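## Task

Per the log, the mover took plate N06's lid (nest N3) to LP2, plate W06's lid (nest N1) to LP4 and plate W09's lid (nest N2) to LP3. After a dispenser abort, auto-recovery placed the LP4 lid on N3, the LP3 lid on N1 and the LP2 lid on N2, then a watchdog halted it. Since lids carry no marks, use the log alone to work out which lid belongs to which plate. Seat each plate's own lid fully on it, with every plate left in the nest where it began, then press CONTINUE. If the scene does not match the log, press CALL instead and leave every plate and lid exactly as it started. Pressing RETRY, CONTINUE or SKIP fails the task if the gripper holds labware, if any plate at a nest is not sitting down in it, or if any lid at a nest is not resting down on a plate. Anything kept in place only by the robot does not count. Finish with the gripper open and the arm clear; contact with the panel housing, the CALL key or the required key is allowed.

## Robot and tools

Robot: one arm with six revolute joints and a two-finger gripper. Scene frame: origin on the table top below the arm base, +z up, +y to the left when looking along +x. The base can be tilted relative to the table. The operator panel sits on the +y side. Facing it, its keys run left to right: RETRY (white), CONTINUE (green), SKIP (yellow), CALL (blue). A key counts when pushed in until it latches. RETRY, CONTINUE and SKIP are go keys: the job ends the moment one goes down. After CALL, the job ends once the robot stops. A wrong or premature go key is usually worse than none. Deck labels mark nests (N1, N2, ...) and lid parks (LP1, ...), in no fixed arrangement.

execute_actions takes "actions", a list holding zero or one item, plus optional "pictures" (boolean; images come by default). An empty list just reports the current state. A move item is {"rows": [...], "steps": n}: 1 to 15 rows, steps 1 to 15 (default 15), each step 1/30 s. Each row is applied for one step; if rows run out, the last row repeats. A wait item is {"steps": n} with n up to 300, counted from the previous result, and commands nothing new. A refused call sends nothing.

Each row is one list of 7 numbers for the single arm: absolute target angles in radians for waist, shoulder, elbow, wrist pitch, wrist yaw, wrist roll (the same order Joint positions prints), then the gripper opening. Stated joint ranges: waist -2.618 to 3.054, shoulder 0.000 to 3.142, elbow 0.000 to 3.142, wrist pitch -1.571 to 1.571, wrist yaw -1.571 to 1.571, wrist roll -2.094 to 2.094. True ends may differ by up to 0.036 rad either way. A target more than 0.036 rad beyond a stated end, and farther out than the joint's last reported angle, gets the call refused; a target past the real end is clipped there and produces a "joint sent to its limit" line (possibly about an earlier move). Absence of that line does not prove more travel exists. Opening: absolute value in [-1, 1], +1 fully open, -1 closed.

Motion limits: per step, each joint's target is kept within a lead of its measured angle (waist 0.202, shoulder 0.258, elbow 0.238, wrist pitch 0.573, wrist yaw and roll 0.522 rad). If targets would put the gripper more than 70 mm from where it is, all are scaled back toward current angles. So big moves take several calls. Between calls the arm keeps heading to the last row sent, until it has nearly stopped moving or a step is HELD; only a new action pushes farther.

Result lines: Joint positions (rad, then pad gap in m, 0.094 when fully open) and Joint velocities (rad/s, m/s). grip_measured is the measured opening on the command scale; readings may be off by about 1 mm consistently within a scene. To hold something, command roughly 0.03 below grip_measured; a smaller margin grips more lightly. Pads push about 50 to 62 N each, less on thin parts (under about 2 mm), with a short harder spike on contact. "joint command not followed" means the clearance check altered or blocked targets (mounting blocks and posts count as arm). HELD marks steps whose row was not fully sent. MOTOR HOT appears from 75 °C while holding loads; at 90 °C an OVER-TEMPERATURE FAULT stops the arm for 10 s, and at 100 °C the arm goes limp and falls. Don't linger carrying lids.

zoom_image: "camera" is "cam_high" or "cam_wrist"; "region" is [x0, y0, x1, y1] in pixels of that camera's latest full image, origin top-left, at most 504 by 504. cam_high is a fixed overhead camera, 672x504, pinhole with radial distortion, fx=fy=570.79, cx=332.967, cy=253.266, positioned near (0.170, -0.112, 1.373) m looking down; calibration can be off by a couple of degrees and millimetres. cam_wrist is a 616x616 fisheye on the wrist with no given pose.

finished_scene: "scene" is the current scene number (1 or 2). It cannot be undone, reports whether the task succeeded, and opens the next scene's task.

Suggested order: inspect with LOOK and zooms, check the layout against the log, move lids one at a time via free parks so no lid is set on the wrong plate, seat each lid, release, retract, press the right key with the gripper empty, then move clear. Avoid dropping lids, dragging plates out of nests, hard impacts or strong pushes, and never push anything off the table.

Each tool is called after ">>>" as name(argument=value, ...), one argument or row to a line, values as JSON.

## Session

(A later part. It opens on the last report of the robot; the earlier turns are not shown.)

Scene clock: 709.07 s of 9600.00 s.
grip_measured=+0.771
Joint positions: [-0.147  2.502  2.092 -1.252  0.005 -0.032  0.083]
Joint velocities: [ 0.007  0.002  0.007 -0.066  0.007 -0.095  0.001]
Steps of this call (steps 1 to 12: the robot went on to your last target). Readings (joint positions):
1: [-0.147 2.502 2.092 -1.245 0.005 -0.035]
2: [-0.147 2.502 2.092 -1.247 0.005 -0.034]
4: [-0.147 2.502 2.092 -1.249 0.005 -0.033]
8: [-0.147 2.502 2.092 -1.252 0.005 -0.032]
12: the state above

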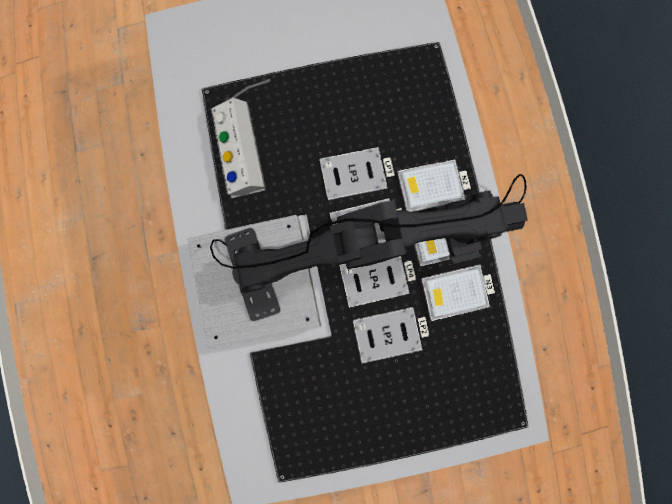

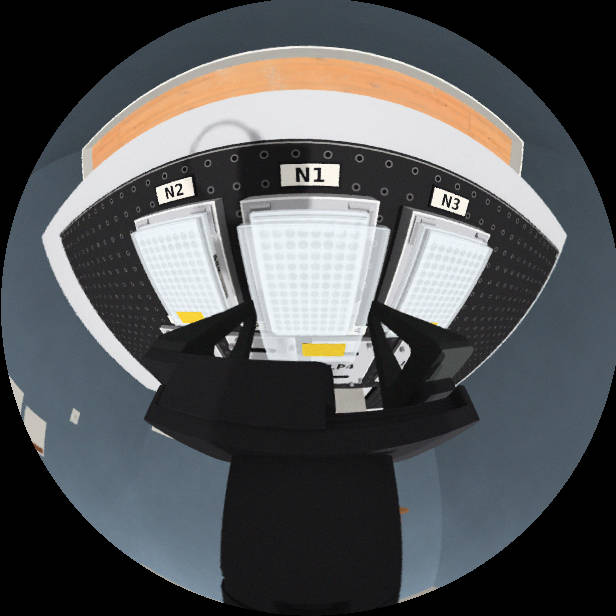

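>>> execute_actions(
  actions=[
    {"rows": [[-0.140,2.506,2.085,-1.232,0.003,-0.025,0.735],[-0.137,2.506,2.080,-1.222,0.003,-0.025,0.735],[-0.135,2.506,2.074,-1.212,0.003,-0.025,0.735],[-0.135,2.506,2.068,-1.202,0.003,-0.025,0.735],[-0.135,2.506,2.062,-1.192,0.003,-0.025,0.735],[-0.135,2.506,2.056,-1.183,0.003,-0.025,0.735],[-0.135,2.506,2.050,-1.175,0.003,-0.025,0.735],[-0.135,2.506,2.044,-1.168,0.003,-0.025,0.735],[-0.135,2.506,2.039,-1.162,0.003,-0.025,0.735],[-0.135,2.506,2.034,-1.158,0.003,-0.025,0.735],[-0.135,2.506,2.030,-1.156,0.003,-0.025,0.735],[-0.135,2.506,2.027,-1.155,0.003,-0.025,0.735],[-0.135,2.506,2.025,-1.155,0.003,-0.025,0.735],[-0.135,2.506,2.024,-1.155,0.003,-0.025,0.735]], "steps": 15},
  ],
  pictures=false,
)

>>> execute_actions(
  actions=[
    {"steps": 12},
  ],
)

>>> zoom_image(
  camera="cam_wrist",
  region=[190, 170, 430, 380],
)

Scene clock: 714.37 s of 9600.00 s.
grip_measured=+0.771
Joint positions: [-0.147  2.502  2.032 -1.186  0.005 -0.032  0.083]
Joint velocities: [-0.012  0.002 -0.027  0.066 -0.037 -0.007  0.   ]
Steps of this call (steps 1 to 30: the robot went on to your last target; steps 31 to 90: nothing new was sent; then 1.80 s passed at rest; steps 91 to 105: all 15 steps of this action). Readings (joint positions):
91: [-0.147 2.502 2.092 -1.253 0.005 -0.032]
92: [-0.147 2.502 2.092 -1.252 0.005 -0.032]
94: [-0.147 2.502 2.087 -1.243 0.005 -0.032]
98: [-0.147 2.502 2.063 -1.216 0.005 -0.032]
105: the state above

Scene clock: 714.77 s of 9600.00 s.
grip_measured=+0.771
Joint positions: [-0.147  2.502  2.031 -1.176  0.005 -0.032  0.083]
Joint velocities: [ 0.012 -0.012 -0.012 -0.037 -0.051  0.007  0.   ]
Steps of this call (steps 1 to 12: the robot went on to your last target). Readings (joint positions):
1: [-0.147 2.502 2.031 -1.184 0.005 -0.032]
2: [-0.147 2.502 2.031 -1.183 0.005 -0.032]
4: [-0.147 2.502 2.031 -1.180 0.005 -0.032]
8: [-0.147 2.502 2.031 -1.177 0.005 -0.032]
12: the state above

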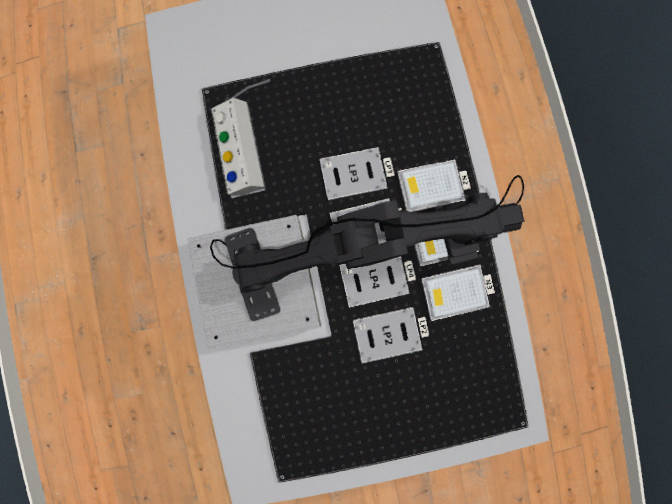

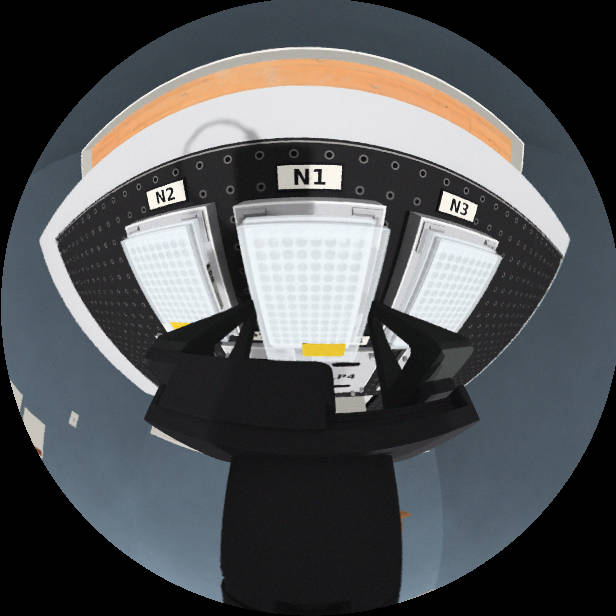

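Region (190, 170, 430, 380) of cam_wrist's 616x616 image, scaled by 2.100, with more detail than that image has; it fills the top 441 rows of this view, and the rest is white.

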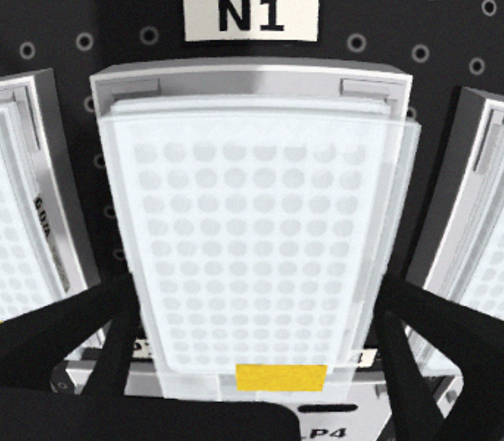

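>>> execute_actions(
  actions=[
    {"rows": [[-0.133,2.506,2.024,-1.155,0.003,-0.025,0.735],[-0.131,2.506,2.024,-1.155,0.003,-0.025,0.735],[-0.131,2.506,2.024,-1.155,0.003,-0.025,0.735],[-0.134,2.506,2.024,-1.155,0.003,-0.025,0.735],[-0.136,2.506,2.024,-1.155,0.003,-0.025,0.735]], "steps": 12},
  ],
)

>>> zoom_image(
  camera="cam_wrist",
  region=[190, 170, 430, 380],
)

Scene clock: 717.00 s of 9600.00 s.
grip_measured=+0.771
Joint positions: [-0.142  2.502  2.031 -1.176  0.005 -0.031  0.083]
Joint velocities: [ 0.007  0.002 -0.012 -0.051  0.007 -0.081  0.001]
Steps of this call (steps 1 to 30: the robot went on to your last target; steps 31 to 55: nothing new was sent; steps 56 to 67: all 12 steps of this action). Readings (joint positions):
56: [-0.147 2.502 2.031 -1.176 0.005 -0.032]
57: [-0.146 2.502 2.031 -1.176 0.005 -0.031]
59: [-0.144 2.502 2.031 -1.176 0.005 -0.031]
63: [-0.142 2.502 2.031 -1.176 0.005 -0.031]
67: the state above

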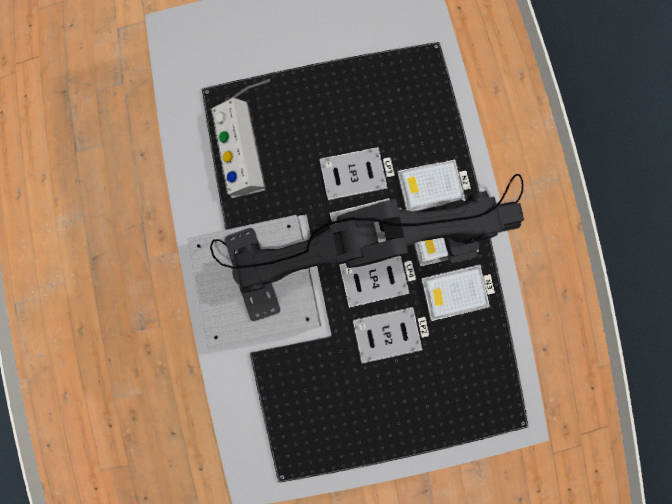

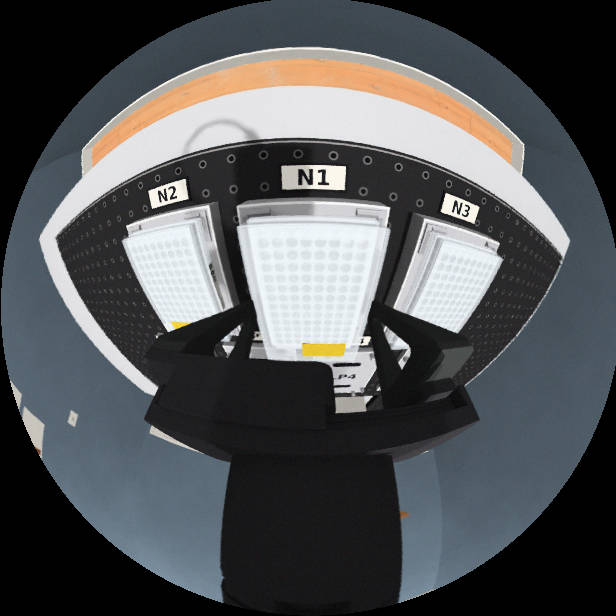

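Region (190, 170, 430, 380) of cam_wrist's 616x616 image, scaled by 2.100, with more detail than that image has; it fills the top 441 rows of this view, and the rest is white.

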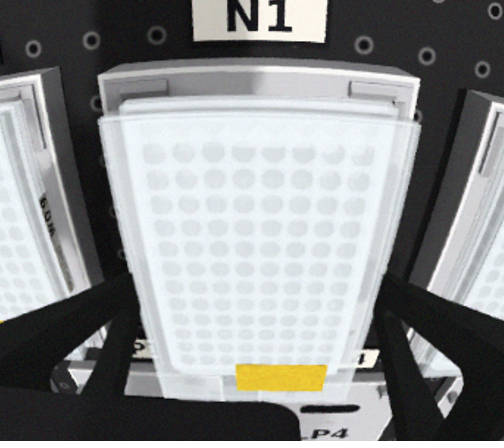

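>>> execute_actions(
  actions=[
    {"rows": [[-0.136,2.506,2.024,-1.151,0.003,-0.025,0.735],[-0.136,2.506,2.023,-1.147,0.003,-0.025,0.735],[-0.136,2.506,2.021,-1.143,0.003,-0.025,0.735],[-0.136,2.506,2.019,-1.140,0.003,-0.025,0.735],[-0.136,2.506,2.017,-1.137,0.003,-0.025,0.735],[-0.136,2.506,2.015,-1.135,0.003,-0.025,0.735],[-0.136,2.506,2.013,-1.133,0.003,-0.025,0.735],[-0.136,2.506,2.011,-1.132,0.003,-0.025,0.735],[-0.136,2.506,2.009,-1.132,0.003,-0.025,0.735],[-0.136,2.506,2.007,-1.132,0.003,-0.025,0.735],[-0.136,2.506,2.005,-1.132,0.003,-0.025,0.735]], "steps": 15},
  ],
)

>>> zoom_image(
  camera="cam_wrist",
  region=[190, 170, 430, 380],
)

Scene clock: 722.30 s of 9600.00 s.
grip_measured=+0.771
Joint positions: [-0.142  2.502  2.011 -1.155  0.005 -0.031  0.083]
Joint velocities: [ 0.017 -0.007  0.002 -0.022 -0.037 -0.066 -0.001]
Steps of this call (steps 1 to 15: the robot went on to your last target; steps 16 to 90: nothing new was sent; then 1.80 s passed at rest; steps 91 to 105: all 15 steps of this action). Readings (joint positions):
91: [-0.142 2.502 2.031 -1.175 0.005 -0.031]
92: [-0.142 2.502 2.031 -1.174 0.005 -0.031]
94: [-0.142 2.502 2.031 -1.170 0.005 -0.031]
98: [-0.142 2.502 2.027 -1.159 0.005 -0.031]
105: the state above

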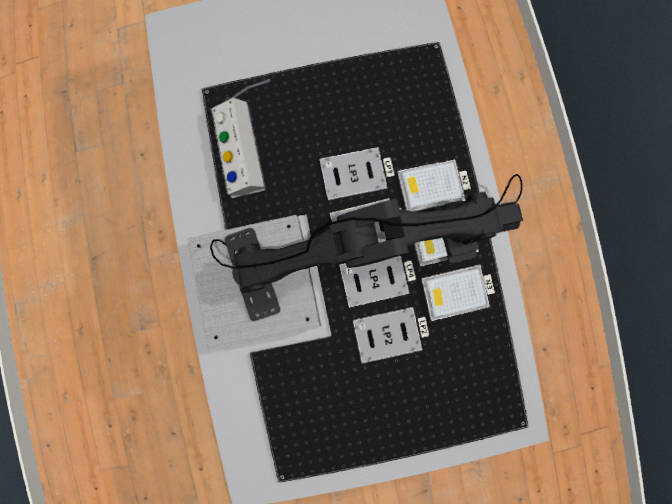

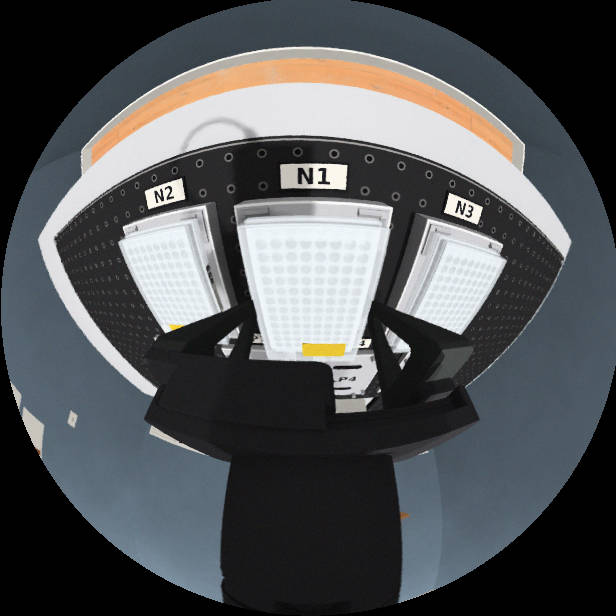

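Region (190, 170, 430, 380) of cam_wrist's 616x616 image, scaled by 2.100, with more detail than that image has; it fills the top 441 rows of this view, and the rest is white.

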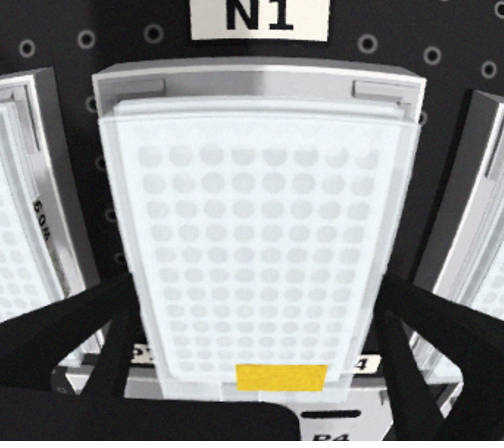

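>>> execute_actions(
  actions=[
    {"rows": [[-0.136,2.506,2.005,-1.127,0.003,-0.025,0.735],[-0.136,2.506,2.004,-1.123,0.003,-0.025,0.735],[-0.136,2.506,2.002,-1.119,0.003,-0.025,0.735],[-0.136,2.506,2.000,-1.116,0.003,-0.025,0.735],[-0.136,2.506,1.998,-1.113,0.003,-0.025,0.735],[-0.136,2.506,1.996,-1.111,0.003,-0.025,0.735],[-0.136,2.506,1.994,-1.109,0.003,-0.025,0.735],[-0.136,2.506,1.992,-1.107,0.003,-0.025,0.735],[-0.136,2.506,1.990,-1.106,0.003,-0.025,0.735],[-0.136,2.506,1.988,-1.105,0.003,-0.025,0.735],[-0.136,2.506,1.986,-1.105,0.003,-0.025,0.735],[-0.136,2.506,1.984,-1.105,0.003,-0.025,0.735],[-0.136,2.506,1.982,-1.105,0.003,-0.025,0.735]], "steps": 15},
  ],
  pictures=false,
)

>>> execute_actions(
  actions=[
    {"steps": 8},
  ],
)

>>> zoom_image(
  camera="cam_wrist",
  region=[190, 170, 430, 380],
)

Scene clock: 726.67 s of 9600.00 s.
grip_measured=+0.771
Joint positions: [-0.142  2.502  1.991 -1.129  0.005 -0.031  0.083]
Joint velocities: [-0.007 -0.007 -0.056  0.007 -0.037 -0.022 -0.   ]
Steps of this call (steps 1 to 15: the robot went on to your last target; steps 16 to 90: nothing new was sent; then 0.87 s passed at rest; steps 91 to 105: all 15 steps of this action). Readings (joint positions):
91: [-0.142 2.502 2.011 -1.152 0.005 -0.031]
92: [-0.142 2.502 2.011 -1.151 0.005 -0.031]
94: [-0.142 2.502 2.011 -1.147 0.005 -0.031]
98: [-0.142 2.502 2.008 -1.136 0.005 -0.031]
105: the state above

Scene clock: 726.93 s of 9600.00 s.
grip_measured=+0.771
Joint positions: [-0.142  2.502  1.989 -1.128  0.005 -0.031  0.083]
Joint velocities: [-0.002 -0.002  0.012 -0.022  0.007 -0.022 -0.   ]
Steps of this call (steps 1 to 8: the robot went on to your last target). Readings (joint positions):
1: [-0.142 2.502 1.990 -1.129 0.005 -0.031]
2: [-0.142 2.502 1.989 -1.128 0.005 -0.031]
4: [-0.142 2.502 1.989 -1.128 0.005 -0.031]
8: the state above

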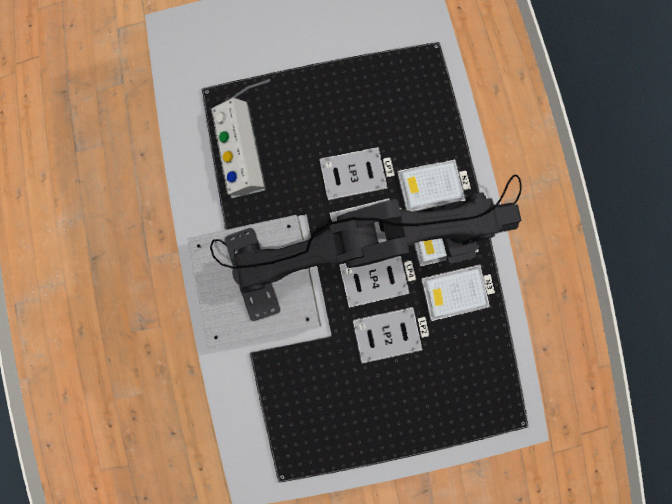

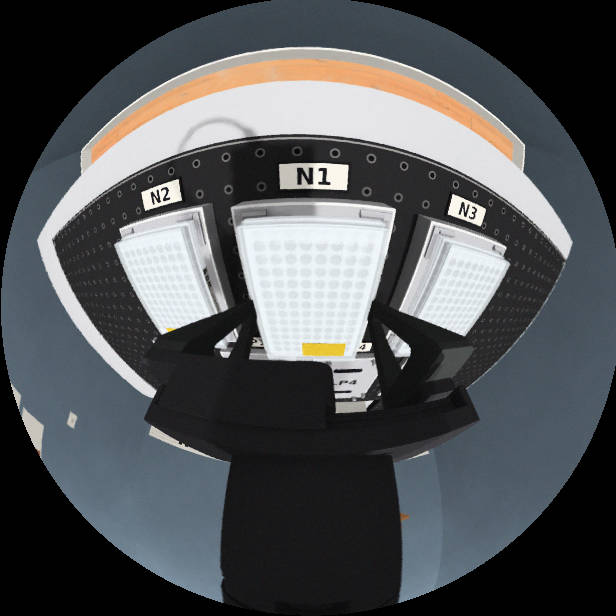

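Region (190, 170, 430, 380) of cam_wrist's 616x616 image, scaled by 2.100, with more detail than that image has; it fills the top 441 rows of this view, and the rest is white.

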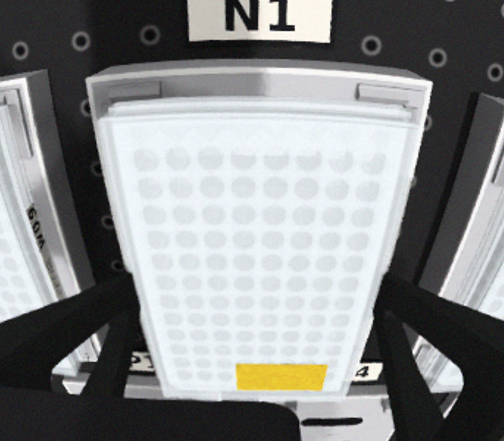

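>>> execute_actions(
  actions=[
    {"rows": [[-0.136,2.506,1.984,-1.108,0.003,-0.025,0.755],[-0.136,2.506,1.984,-1.108,0.003,-0.025,0.775],[-0.136,2.506,1.984,-1.108,0.003,-0.025,0.795],[-0.136,2.506,1.984,-1.108,0.003,-0.025,0.82],[-0.136,2.506,1.984,-1.108,0.003,-0.025,0.86],[-0.136,2.506,1.984,-1.108,0.003,-0.025,0.90],[-0.136,2.506,1.984,-1.108,0.003,-0.025,0.95],[-0.136,2.506,1.984,-1.108,0.003,-0.025,1.0],[-0.136,2.506,1.984,-1.108,0.003,-0.025,1.0],[-0.136,2.506,2.010,-1.135,0.003,-0.025,1.0],[-0.136,2.506,2.020,-1.150,0.003,-0.025,1.0],[-0.136,2.506,2.030,-1.163,0.003,-0.025,1.0],[-0.136,2.506,2.040,-1.175,0.003,-0.025,1.0],[-0.136,2.506,2.048,-1.185,0.003,-0.025,1.0],[-0.136,2.506,2.054,-1.192,0.003,-0.025,1.0]], "steps": 15},
  ],
  pictures=false,
)

>>> execute_actions(
  actions=[
    {"rows": [[-0.136,2.506,2.057,-1.195,0.003,-0.025,1.0],[-0.136,2.506,2.057,-1.195,0.003,-0.025,0.9],[-0.136,2.506,2.057,-1.195,0.003,-0.025,0.8],[-0.136,2.506,2.057,-1.195,0.003,-0.025,0.7],[-0.136,2.506,2.057,-1.195,0.003,-0.025,0.6],[-0.136,2.506,2.057,-1.195,0.003,-0.025,0.5],[-0.136,2.506,2.057,-1.195,0.003,-0.025,0.4]], "steps": 10},
  ],
  pictures=false,
)

>>> execute_actions(
  actions=[
    {"rows": [[-0.136,2.506,2.020,-1.155,0.003,-0.025,0.4],[-0.136,2.506,2.016,-1.150,0.003,-0.025,0.4],[-0.136,2.506,2.013,-1.145,0.003,-0.025,0.4],[-0.136,2.506,2.010,-1.141,0.003,-0.025,0.4],[-0.136,2.506,2.007,-1.137,0.003,-0.025,0.4],[-0.136,2.506,2.004,-1.134,0.003,-0.025,0.4],[-0.136,2.506,2.001,-1.131,0.003,-0.025,0.4],[-0.136,2.506,1.998,-1.129,0.003,-0.025,0.4],[-0.136,2.506,1.995,-1.127,0.003,-0.025,0.4],[-0.136,2.506,1.992,-1.126,0.003,-0.025,0.4],[-0.136,2.506,1.990,-1.125,0.003,-0.025,0.4],[-0.136,2.506,1.988,-1.125,0.003,-0.025,0.4]], "steps": 15},
  ],
)

Scene clock: 734.00 s of 9600.00 s.
grip_measured=+1.000
Joint positions: [-0.142  2.503  2.011 -1.152  0.005 -0.031  0.094]
Joint velocities: [-0.002  0.012  0.222 -0.139 -0.022 -0.051  0.   ]
Steps of this call (steps 1 to 15: the robot went on to your last target; steps 16 to 90: nothing new was sent; then 3.57 s passed at rest; steps 91 to 105: all 15 steps of this action). Readings (joint positions):
91: [-0.142 2.502 1.989 -1.127 0.005 -0.031]
92: [-0.142 2.502 1.989 -1.127 0.005 -0.031]
94: [-0.142 2.502 1.989 -1.127 0.005 -0.031]
98: [-0.142 2.502 1.989 -1.127 0.005 -0.031]
105: the state above

Scene clock: 734.33 s of 9600.00 s.
grip_measured=+0.402
Joint positions: [-0.142  2.503  2.033 -1.175  0.005 -0.031  0.066]
Joint velocities: [-0.002  0.002  0.007 -0.11  -0.037  0.051 -0.001]
Steps of this call (steps 1 to 10: all 10 steps of this action). Readings (joint positions):
1: [-0.142 2.503 2.019 -1.157 0.005 -0.031]
2: [-0.142 2.503 2.025 -1.161 0.005 -0.031]
4: [-0.142 2.503 2.032 -1.165 0.005 -0.031]
8: [-0.142 2.503 2.033 -1.173 0.005 -0.031]
10: the state above

Scene clock: 734.83 s of 9600.00 s.
grip_measured=+0.402
Joint positions: [-0.142  2.503  2.007 -1.156  0.005 -0.031  0.066]
Joint velocities: [ 0.007 -0.002  0.002  0.007  0.066 -0.037 -0.   ]
Steps of this call (steps 1 to 15: all 15 steps of this action). Readings (joint positions):
1: [-0.142 2.503 2.033 -1.175 0.005 -0.031]
2: [-0.142 2.503 2.031 -1.174 0.005 -0.031]
4: [-0.142 2.503 2.026 -1.170 0.005 -0.031]
8: [-0.142 2.503 2.011 -1.160 0.005 -0.031]
15: the state above

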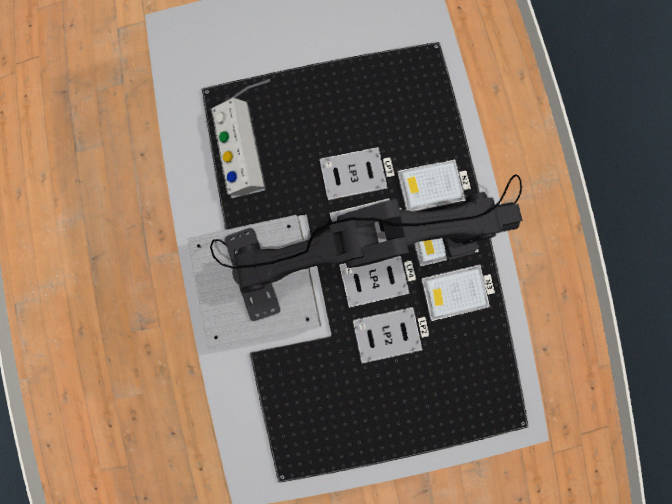

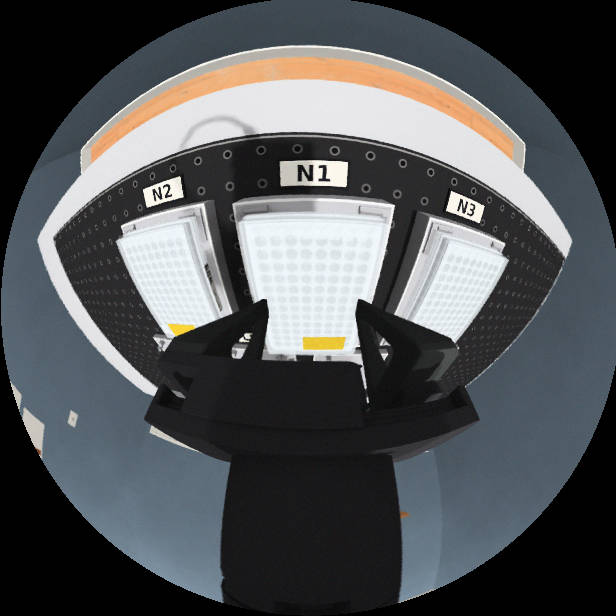

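>>> execute_actions(
  actions=[
    {"rows": [[-0.136,2.506,2.035,-1.175,0.003,-0.025,0.4],[-0.136,2.506,2.055,-1.20,0.003,-0.025,0.4],[-0.136,2.506,2.075,-1.225,0.003,-0.025,0.4],[-0.136,2.506,2.095,-1.25,0.003,-0.025,0.4],[-0.136,2.506,2.115,-1.27,0.003,-0.025,0.4],[-0.136,2.506,2.130,-1.285,0.003,-0.025,0.4],[-0.136,2.506,2.140,-1.295,0.003,-0.025,0.4],[-0.136,2.506,2.145,-1.30,0.003,-0.025,0.4]], "steps": 15},
  ],
)

>>> zoom_image(
  camera="cam_high",
  region=[180, 80, 300, 210],
)

>>> zoom_image(
  camera="cam_wrist",
  region=[90, 170, 530, 360],
)

Scene clock: 740.67 s of 9600.00 s.
grip_measured=+0.402
Joint positions: [-0.142  2.512  2.125 -1.272  0.005 -0.031  0.066]
Joint velocities: [ 0.002  0.012 -0.002 -0.051 -0.037 -0.154  0.001]
Steps of this call (steps 1 to 15: the robot went on to your last target; steps 16 to 90: nothing new was sent; then 2.33 s passed at rest; steps 91 to 105: all 15 steps of this action). Readings (joint positions):
91: [-0.142 2.503 2.007 -1.157 0.005 -0.031]
92: [-0.142 2.504 2.012 -1.161 0.005 -0.031]
94: [-0.142 2.509 2.035 -1.184 0.005 -0.031]
98: [-0.142 2.512 2.101 -1.237 0.005 -0.031]
105: the state above

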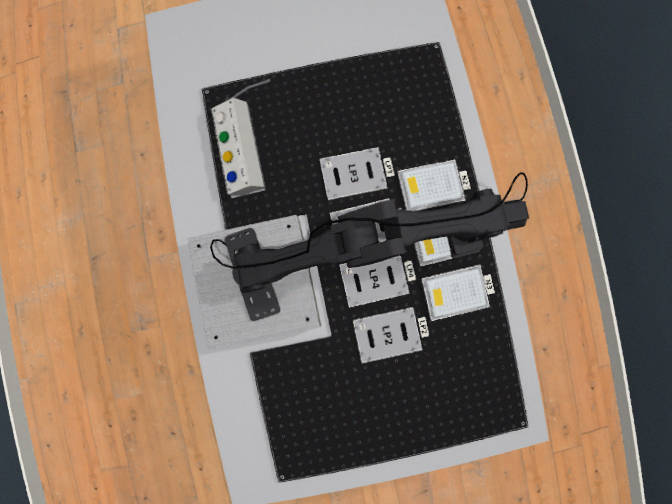

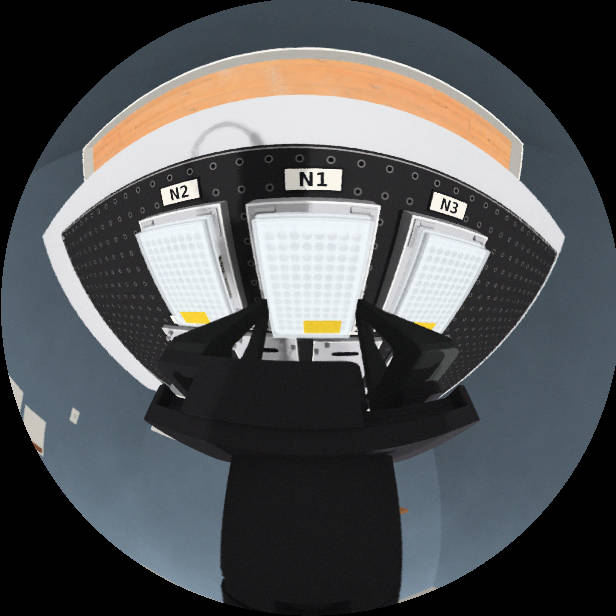

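Region (180, 80, 300, 210) of cam_high's 672x504 image, scaled by 3.877, with more detail than that image has; it fills the left 465 columns of this view, and the rest is white.

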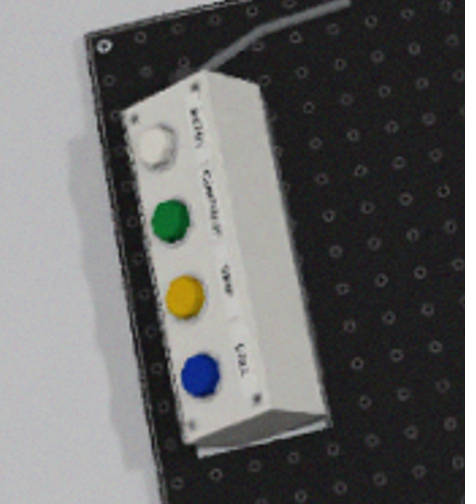

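Region (90, 170, 530, 360) of cam_wrist's 616x616 image, scaled by 1.145, with more detail than that image has; it fills the top 218 rows of this view, and the rest is white.

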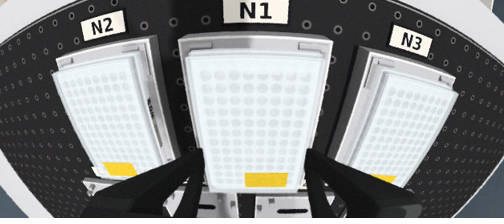

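>>> execute_actions(
  actions=[
    {"rows": [[-0.1349,2.4776,2.1186,-1.2599,0.003,-0.025,0.35],[-0.1317,2.4765,2.1173,-1.2597,0.003,-0.025,0.3],[-0.1263,2.4746,2.1151,-1.2593,0.003,-0.024,0.25],[-0.1189,2.4720,2.1120,-1.2588,0.003,-0.024,0.2],[-0.1093,2.4686,2.1081,-1.2581,0.003,-0.023,0.15],[-0.0977,2.4645,2.1034,-1.2572,0.003,-0.022,0.1],[-0.0840,2.4597,2.0978,-1.2562,0.003,-0.021,0.05],[-0.0683,2.4542,2.0914,-1.2551,0.003,-0.020,0.0],[-0.0506,2.4480,2.0842,-1.2538,0.003,-0.019,-0.05],[-0.0310,2.4411,2.0763,-1.2524,0.003,-0.018,-0.1],[-0.0096,2.4336,2.0675,-1.2509,0.003,-0.017,-0.15],[0.0136,2.4254,2.0581,-1.2492,0.003,-0.016,-0.2],[0.0386,2.4166,2.0479,-1.2474,0.003,-0.015,-0.25],[0.0653,2.4072,2.0371,-1.2455,0.003,-0.014,-0.3],[0.0935,2.3973,2.0256,-1.2435,0.003,-0.013,-0.35]], "steps": 15},
  ],
  pictures=false,
)

>>> execute_actions(
  actions=[
    {"rows": [[0.1232,2.3868,2.0135,-1.2413,0.003,-0.012,-0.4],[0.1544,2.3759,2.0008,-1.2391,0.003,-0.011,-0.45],[0.1870,2.3644,1.9875,-1.2367,0.003,-0.010,-0.5],[0.2208,2.3525,1.9737,-1.2343,0.003,-0.009,-0.55],[0.2558,2.3403,1.9595,-1.2318,0.003,-0.008,-0.6],[0.2918,2.3276,1.9448,-1.2292,0.003,-0.007,-0.65],[0.3288,2.3146,1.9297,-1.2265,0.003,-0.006,-0.7],[0.3667,2.3012,1.9143,-1.2237,0.003,-0.005,-0.75],[0.4054,2.2876,1.8986,-1.2210,0.003,-0.004,-0.8],[0.4447,2.2738,1.8826,-1.2181,0.003,-0.003,-0.85],[0.4846,2.2598,1.8663,-1.2152,0.003,-0.002,-0.9],[0.5249,2.2456,1.8499,-1.2123,0.003,-0.001,-0.95],[0.5656,2.2313,1.8333,-1.2094,0.003,0.0,-1.0],[0.6065,2.2169,1.8167,-1.2065,0.003,0.0,-1.0],[0.6475,2.2025,1.8000,-1.2035,0.003,0.0,-1.0]], "steps": 15},
  ],
  pictures=false,
)

>>> execute_actions(
  actions=[
    {"rows": [[0.6885,2.1881,1.7833,-1.2005,0.003,0.0,-1.0],[0.7294,2.1737,1.7667,-1.1976,0.003,0.0,-1.0],[0.7701,2.1594,1.7501,-1.1947,0.003,0.0,-1.0],[0.8104,2.1452,1.7337,-1.1918,0.003,0.0,-1.0],[0.8503,2.1312,1.7174,-1.1889,0.003,0.0,-1.0],[0.8896,2.1174,1.7014,-1.1860,0.003,0.0,-1.0],[0.9283,2.1038,1.6857,-1.1833,0.003,0.0,-1.0],[0.9662,2.0904,1.6702,-1.1805,0.003,0.0,-1.0],[1.0032,2.0774,1.6552,-1.1778,0.003,0.0,-1.0],[1.0393,2.0648,1.6405,-1.1753,0.003,0.0,-1.0],[1.0742,2.0525,1.6263,-1.1727,0.003,0.0,-1.0],[1.1080,2.0406,1.6125,-1.1703,0.003,0.0,-1.0],[1.1406,2.0291,1.5992,-1.1679,0.003,0.0,-1.0],[1.1718,2.0182,1.5865,-1.1657,0.003,0.0,-1.0],[1.2015,2.0077,1.5744,-1.1635,0.003,0.0,-1.0]], "steps": 15},
  ],
  pictures=false,
)

>>> execute_actions(
  actions=[
    {"rows": [[1.2297,1.9978,1.5629,-1.1615,0.003,0.0,-1.0],[1.2564,1.9884,1.5521,-1.1596,0.003,0.0,-1.0],[1.2814,1.9796,1.5419,-1.1578,0.003,0.0,-1.0],[1.3046,1.9714,1.5325,-1.1561,0.003,0.0,-1.0],[1.3260,1.9639,1.5237,-1.1546,0.003,0.0,-1.0],[1.3456,1.9570,1.5158,-1.1532,0.003,0.0,-1.0],[1.3633,1.9508,1.5086,-1.1519,0.003,0.0,-1.0],[1.3790,1.9453,1.5022,-1.1508,0.003,0.0,-1.0],[1.3927,1.9405,1.4966,-1.1498,0.003,0.0,-1.0],[1.4043,1.9364,1.4919,-1.1489,0.003,0.0,-1.0],[1.4139,1.9330,1.4880,-1.1482,0.003,0.0,-1.0],[1.4213,1.9304,1.4849,-1.1477,0.003,0.0,-1.0],[1.4267,1.9285,1.4827,-1.1473,0.003,0.0,-1.0],[1.4299,1.9274,1.4814,-1.1471,0.003,0.0,-1.0],[1.4310,1.9270,1.4810,-1.1470,0.003,0.0,-1.0]], "steps": 15},
  ],
  pictures=false,
)

>>> execute_actions(
  actions=[
    {"steps": 12},
  ],
)

Scene clock: 801.30 s of 9600.00 s.
grip_measured=-0.326
Joint positions: [ 0.029  2.454  2.051 -1.266  0.007 -0.022  0.032]
Joint velocities: [ 0.794 -0.276 -0.315  0.081  0.037 -0.051 -0.046]
Steps of this call (steps 1 to 30: the robot went on to your last target; steps 31 to 90: nothing new was sent; then 57.13 s passed at rest; steps 91 to 105: all 15 steps of this action). Readings (joint positions):
91: [-0.142 2.512 2.125 -1.283 0.005 -0.031]
92: [-0.142 2.512 2.125 -1.283 0.005 -0.031]
94: [-0.140 2.512 2.125 -1.282 0.005 -0.031]
98: [-0.116 2.503 2.110 -1.276 0.005 -0.029]
105: the state above

Scene clock: 801.80 s of 9600.00 s.
grip_measured=-0.985
Joint positions: [ 0.575  2.265  1.838 -1.223  0.005 -0.009  0.001]
Joint velocities: [ 1.17  -0.413 -0.471  0.095 -0.022 -0.007 -0.003]
Steps of this call (steps 1 to 15: all 15 steps of this action). Readings (joint positions):
1: [0.058 2.444 2.040 -1.263 0.007 -0.022]
2: [0.089 2.433 2.029 -1.261 0.007 -0.021]
4: [0.154 2.411 2.005 -1.255 0.007 -0.019]
8: [0.296 2.361 1.949 -1.244 0.006 -0.016]
15: the state above

Scene clock: 802.30 s of 9600.00 s.
grip_measured=-0.986
Joint positions: [ 1.152  2.061  1.605 -1.186  0.001 -0.007  0.001]
Joint velocities: [ 0.857 -0.33  -0.374 -0.022  0.095 -0.066 -0.001]
Steps of this call (steps 1 to 15: all 15 steps of this action). Readings (joint positions):
1: [0.617 2.251 1.821 -1.220 0.005 -0.009]
2: [0.659 2.236 1.804 -1.216 0.005 -0.008]
4: [0.742 2.207 1.772 -1.211 0.004 -0.008]
8: [0.903 2.150 1.707 -1.200 0.003 -0.007]
15: the state above

Scene clock: 802.80 s of 9600.00 s.
grip_measured=-0.986
Joint positions: [ 1.426  1.962  1.492 -1.172  0.    -0.007  0.001]
Joint velocities: [ 0.1   -0.046 -0.042 -0.051  0.007 -0.037 -0.   ]
Steps of this call (steps 1 to 15: all 15 steps of this action). Readings (joint positions):
1: [1.183 2.050 1.593 -1.184 0.001 -0.007]
2: [1.212 2.040 1.580 -1.183 0.001 -0.007]
4: [1.266 2.020 1.558 -1.180 0.000 -0.007]
8: [1.351 1.989 1.523 -1.176 0.000 -0.007]
15: the state above

Scene clock: 803.20 s of 9600.00 s.
grip_measured=-0.986
Joint positions: [ 1.429  1.961  1.49  -1.168  0.    -0.007  0.001]
Joint velocities: [-0.007  0.002 -0.002  0.022  0.051  0.051  0.001]
Steps of this call (steps 1 to 12: the robot went on to your last target). Readings (joint positions):
1: [1.428 1.961 1.490 -1.172 0.000 -0.007]
2: [1.429 1.961 1.490 -1.172 0.000 -0.007]
4: [1.429 1.961 1.490 -1.170 0.000 -0.007]
8: [1.429 1.961 1.490 -1.169 0.000 -0.007]
12: the state above

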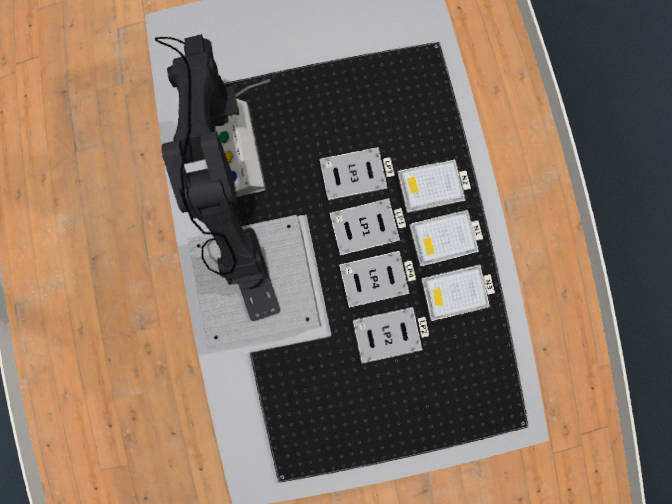

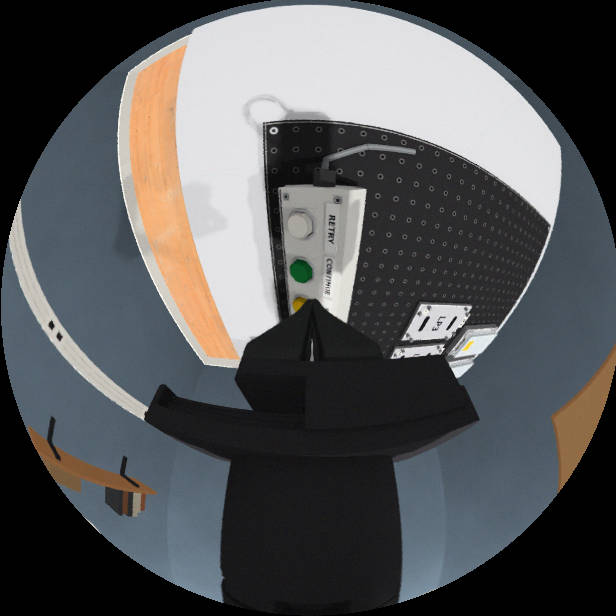

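>>> execute_actions(
  actions=[
    {"rows": [[1.4313,1.9683,1.4821,-1.1458,0.003,0.0,-1.0],[1.4323,1.9693,1.4767,-1.1393,0.003,0.0,-1.0],[1.4338,1.9710,1.4678,-1.1288,0.003,0.0,-1.0],[1.4358,1.9731,1.4559,-1.1147,0.003,0.0,-1.0],[1.4383,1.9758,1.4415,-1.0978,0.003,0.0,-1.0],[1.4410,1.9787,1.4253,-1.0786,0.003,0.0,-1.0],[1.4440,1.9819,1.4079,-1.0580,0.003,0.0,-1.0],[1.4470,1.9851,1.3901,-1.0370,0.003,0.0,-1.0],[1.4500,1.9883,1.3727,-1.0164,0.003,0.0,-1.0],[1.4528,1.9913,1.3565,-0.9973,0.003,0.0,-1.0],[1.4552,1.9939,1.3421,-0.9803,0.003,0.0,-1.0],[1.4572,1.9960,1.3302,-0.9662,0.003,0.0,-1.0],[1.4587,1.9977,1.3213,-0.9557,0.003,0.0,-1.0],[1.4597,1.9987,1.3159,-0.9492,0.003,0.0,-1.0],[1.460,1.999,1.314,-0.947,0.003,0.0,-1.0]], "steps": 15},
  ],
  pictures=false,
)

>>> execute_actions(
  actions=[
    {"steps": 18},
  ],
)

>>> zoom_image(
  camera="cam_wrist",
  region=[210, 160, 420, 370],
)

Scene clock: 815.40 s of 9600.00 s.
grip_measured=-0.986
Joint positions: [ 1.452  1.993  1.326 -1.015  0.    -0.006  0.001]
Joint velocities: [ 0.046  0.149 -0.252  0.33   0.081  0.037  0.   ]
Steps of this call (steps 1 to 15: the robot went on to your last target; steps 16 to 90: nothing new was sent; then 8.70 s passed at rest; steps 91 to 105: all 15 steps of this action). Readings (joint positions):
91: [1.429 1.961 1.490 -1.168 0.000 -0.007]
92: [1.429 1.961 1.490 -1.167 0.000 -0.006]
94: [1.429 1.961 1.483 -1.157 0.000 -0.006]
98: [1.431 1.961 1.431 -1.111 0.000 -0.006]
105: the state above

Scene clock: 816.00 s of 9600.00 s.
grip_measured=-0.986
Joint positions: [ 1.453  2.001  1.315 -0.969  0.    -0.006  0.001]
Joint velocities: [ 0.007  0.017  0.007 -0.037  0.022 -0.051  0.   ]
Steps of this call (steps 1 to 18: the robot went on to your last target). Readings (joint positions):
1: [1.453 1.998 1.320 -1.008 0.000 -0.006]
2: [1.453 2.000 1.316 -1.002 0.000 -0.006]
4: [1.453 2.001 1.315 -0.992 0.000 -0.006]
8: [1.453 2.001 1.315 -0.977 0.000 -0.006]
18: the state above

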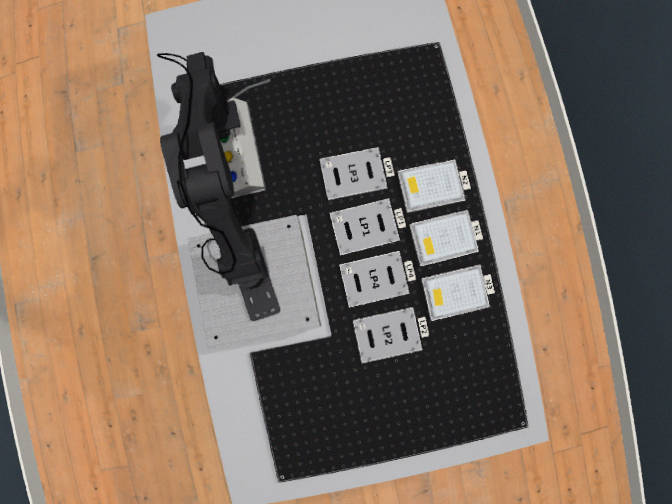

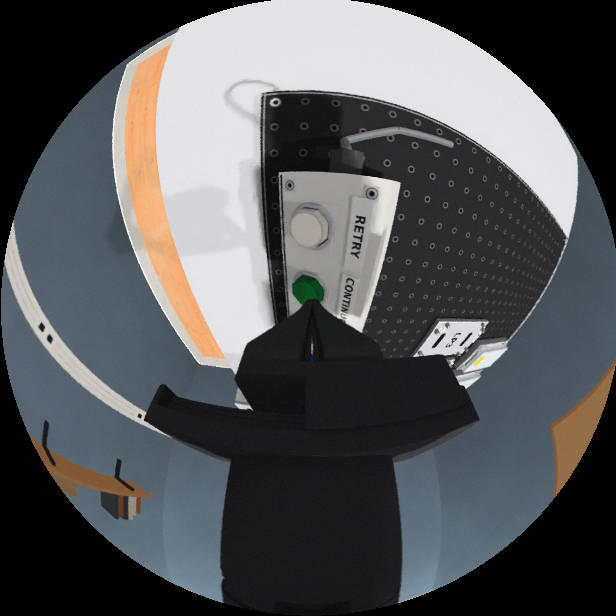

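Region (210, 160, 420, 370) of cam_wrist's 616x616 image, scaled by 2.400, with more detail than that image has.

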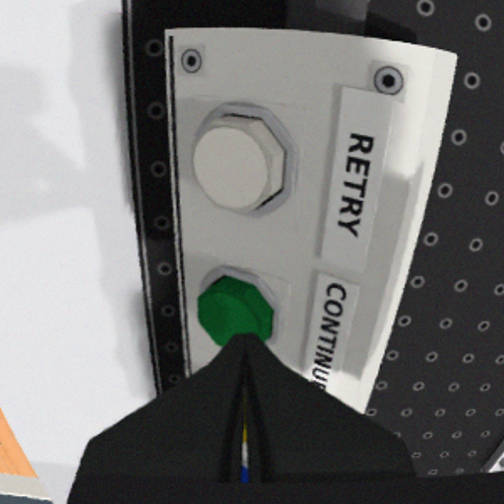

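>>> execute_actions(
  actions=[
    {"rows": [[1.463,1.999,1.308,-0.940,0.003,0.0,-1.0],[1.466,1.999,1.304,-0.931,0.003,0.0,-1.0],[1.468,1.999,1.299,-0.922,0.003,0.0,-1.0],[1.468,1.999,1.294,-0.913,0.003,0.0,-1.0],[1.468,1.999,1.289,-0.905,0.003,0.0,-1.0],[1.468,1.999,1.284,-0.897,0.003,0.0,-1.0],[1.468,1.999,1.279,-0.890,0.003,0.0,-1.0],[1.468,1.999,1.274,-0.884,0.003,0.0,-1.0],[1.468,1.999,1.270,-0.880,0.003,0.0,-1.0],[1.468,1.999,1.266,-0.877,0.003,0.0,-1.0],[1.468,1.999,1.263,-0.875,0.003,0.0,-1.0],[1.468,1.999,1.260,-0.875,0.003,0.0,-1.0],[1.468,1.999,1.258,-0.875,0.003,0.0,-1.0]], "steps": 15},
  ],
  pictures=false,
)

>>> execute_actions(
  actions=[
    {"steps": 10},
  ],
)

>>> zoom_image(
  camera="cam_wrist",
  region=[210, 160, 420, 370],
)

Scene clock: 826.63 s of 9600.00 s.
grip_measured=-0.987
Joint positions: [ 1.464  2.001  1.276 -0.908 -0.006 -0.006  0.001]
Joint velocities: [ 0.002 -0.007 -0.012  0.007  0.037 -0.051  0.   ]
Steps of this call (steps 1 to 15: the robot went on to your last target; steps 16 to 90: nothing new was sent; then 7.13 s passed at rest; steps 91 to 105: all 15 steps of this action). Readings (joint positions):
91: [1.453 2.001 1.315 -0.967 0.000 -0.006]
92: [1.454 2.001 1.315 -0.965 0.000 -0.006]
94: [1.456 2.001 1.313 -0.956 0.000 -0.006]
98: [1.460 2.001 1.294 -0.929 0.000 -0.006]
105: the state above

Scene clock: 826.97 s of 9600.00 s.
grip_measured=-0.987
Joint positions: [ 1.464  2.001  1.275 -0.905 -0.009 -0.006  0.001]
Joint velocities: [-0.012  0.007  0.007 -0.037 -0.081  0.022  0.001]
Steps of this call (steps 1 to 10: the robot went on to your last target). Readings (joint positions):
1: [1.464 2.001 1.276 -0.907 -0.007 -0.006]
2: [1.464 2.001 1.276 -0.906 -0.008 -0.006]
4: [1.464 2.001 1.275 -0.906 -0.008 -0.006]
8: [1.464 2.001 1.275 -0.905 -0.009 -0.006]
10: the state above

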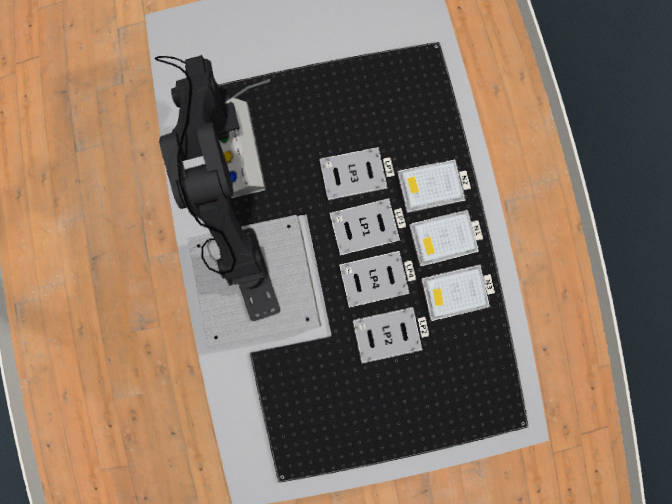

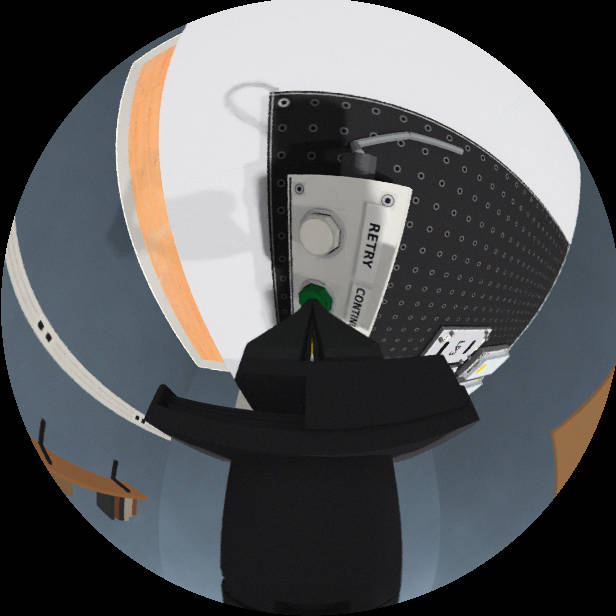

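Region (210, 160, 420, 370) of cam_wrist's 616x616 image, scaled by 2.400, with more detail than that image has.

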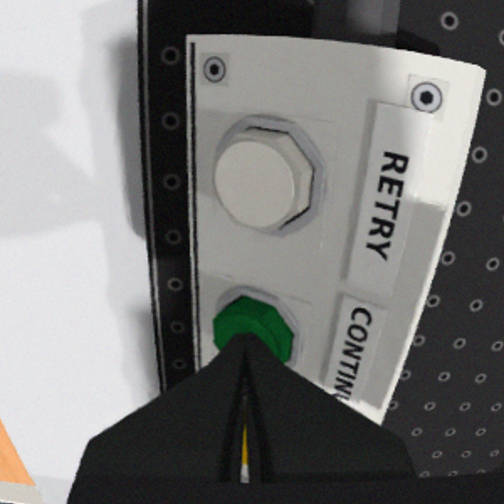

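>>> execute_actions(
  actions=[
    {"rows": [[1.464,1.999,1.256,-0.873,0.006,0.0,-1.0],[1.461,1.999,1.254,-0.871,0.009,0.0,-1.0],[1.458,1.999,1.252,-0.869,0.012,0.0,-1.0],[1.456,1.999,1.250,-0.867,0.015,0.0,-1.0],[1.454,1.999,1.248,-0.865,0.018,0.0,-1.0],[1.452,1.999,1.246,-0.863,0.020,0.0,-1.0],[1.450,1.999,1.244,-0.861,0.022,0.0,-1.0],[1.449,1.999,1.242,-0.859,0.024,0.0,-1.0],[1.448,1.999,1.240,-0.857,0.026,0.0,-1.0],[1.447,1.999,1.238,-0.855,0.028,0.0,-1.0],[1.446,1.999,1.236,-0.853,0.030,0.0,-1.0],[1.445,1.999,1.234,-0.851,0.030,0.0,-1.0]], "steps": 15},
  ],
)

>>> zoom_image(
  camera="cam_wrist",
  region=[210, 160, 420, 370],
)

Scene clock: 830.93 s of 9600.00 s.
grip_measured=-0.987
Joint positions: [ 1.463  2.001  1.258 -0.88  -0.007 -0.006  0.001]
Joint velocities: [ 0.002 -0.012  0.002 -0.007  0.037 -0.051  0.   ]
The task's run ended inside this call: 2 steps that you had sent did not run.
Steps of this call (steps 1 to 15: the robot went on to your last target; steps 16 to 90: nothing new was sent; then 0.53 s passed at rest; steps 91 to 103: the first 13 steps of this action). Readings (joint positions):
91: [1.464 2.001 1.275 -0.905 -0.009 -0.006]
92: [1.464 2.001 1.275 -0.905 -0.009 -0.006]
94: [1.464 2.001 1.274 -0.904 -0.009 -0.006]
98: [1.464 2.001 1.267 -0.894 -0.009 -0.006]
103: [1.464 2.001 1.261 -0.883 -0.006 -0.006]
The task's run has ended: the event that ends the task has happened. This ends this scene only. If you have not yet called finished_scene for this scene, call it to go on to the next scene.

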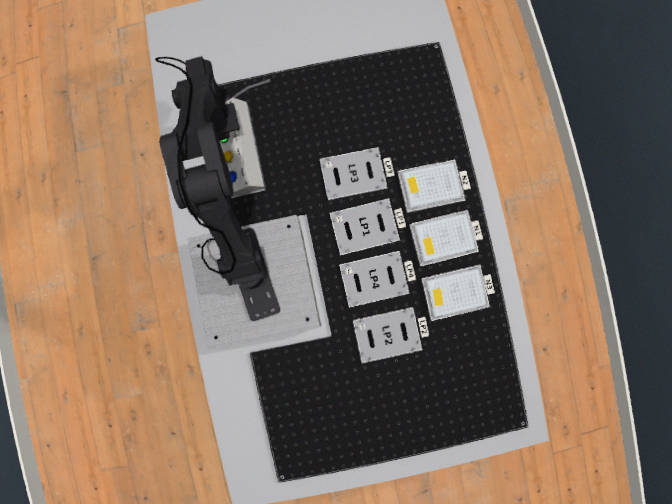

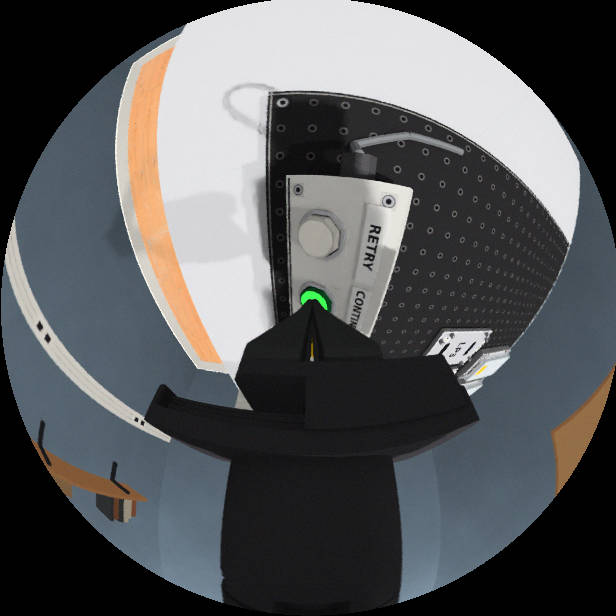

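This scene is finished. If you have not yet called finished_scene for this scene, call it to go on to the next scene.

>>> finished_scene(
  scene=1,
)

The scene is finished: the task was done.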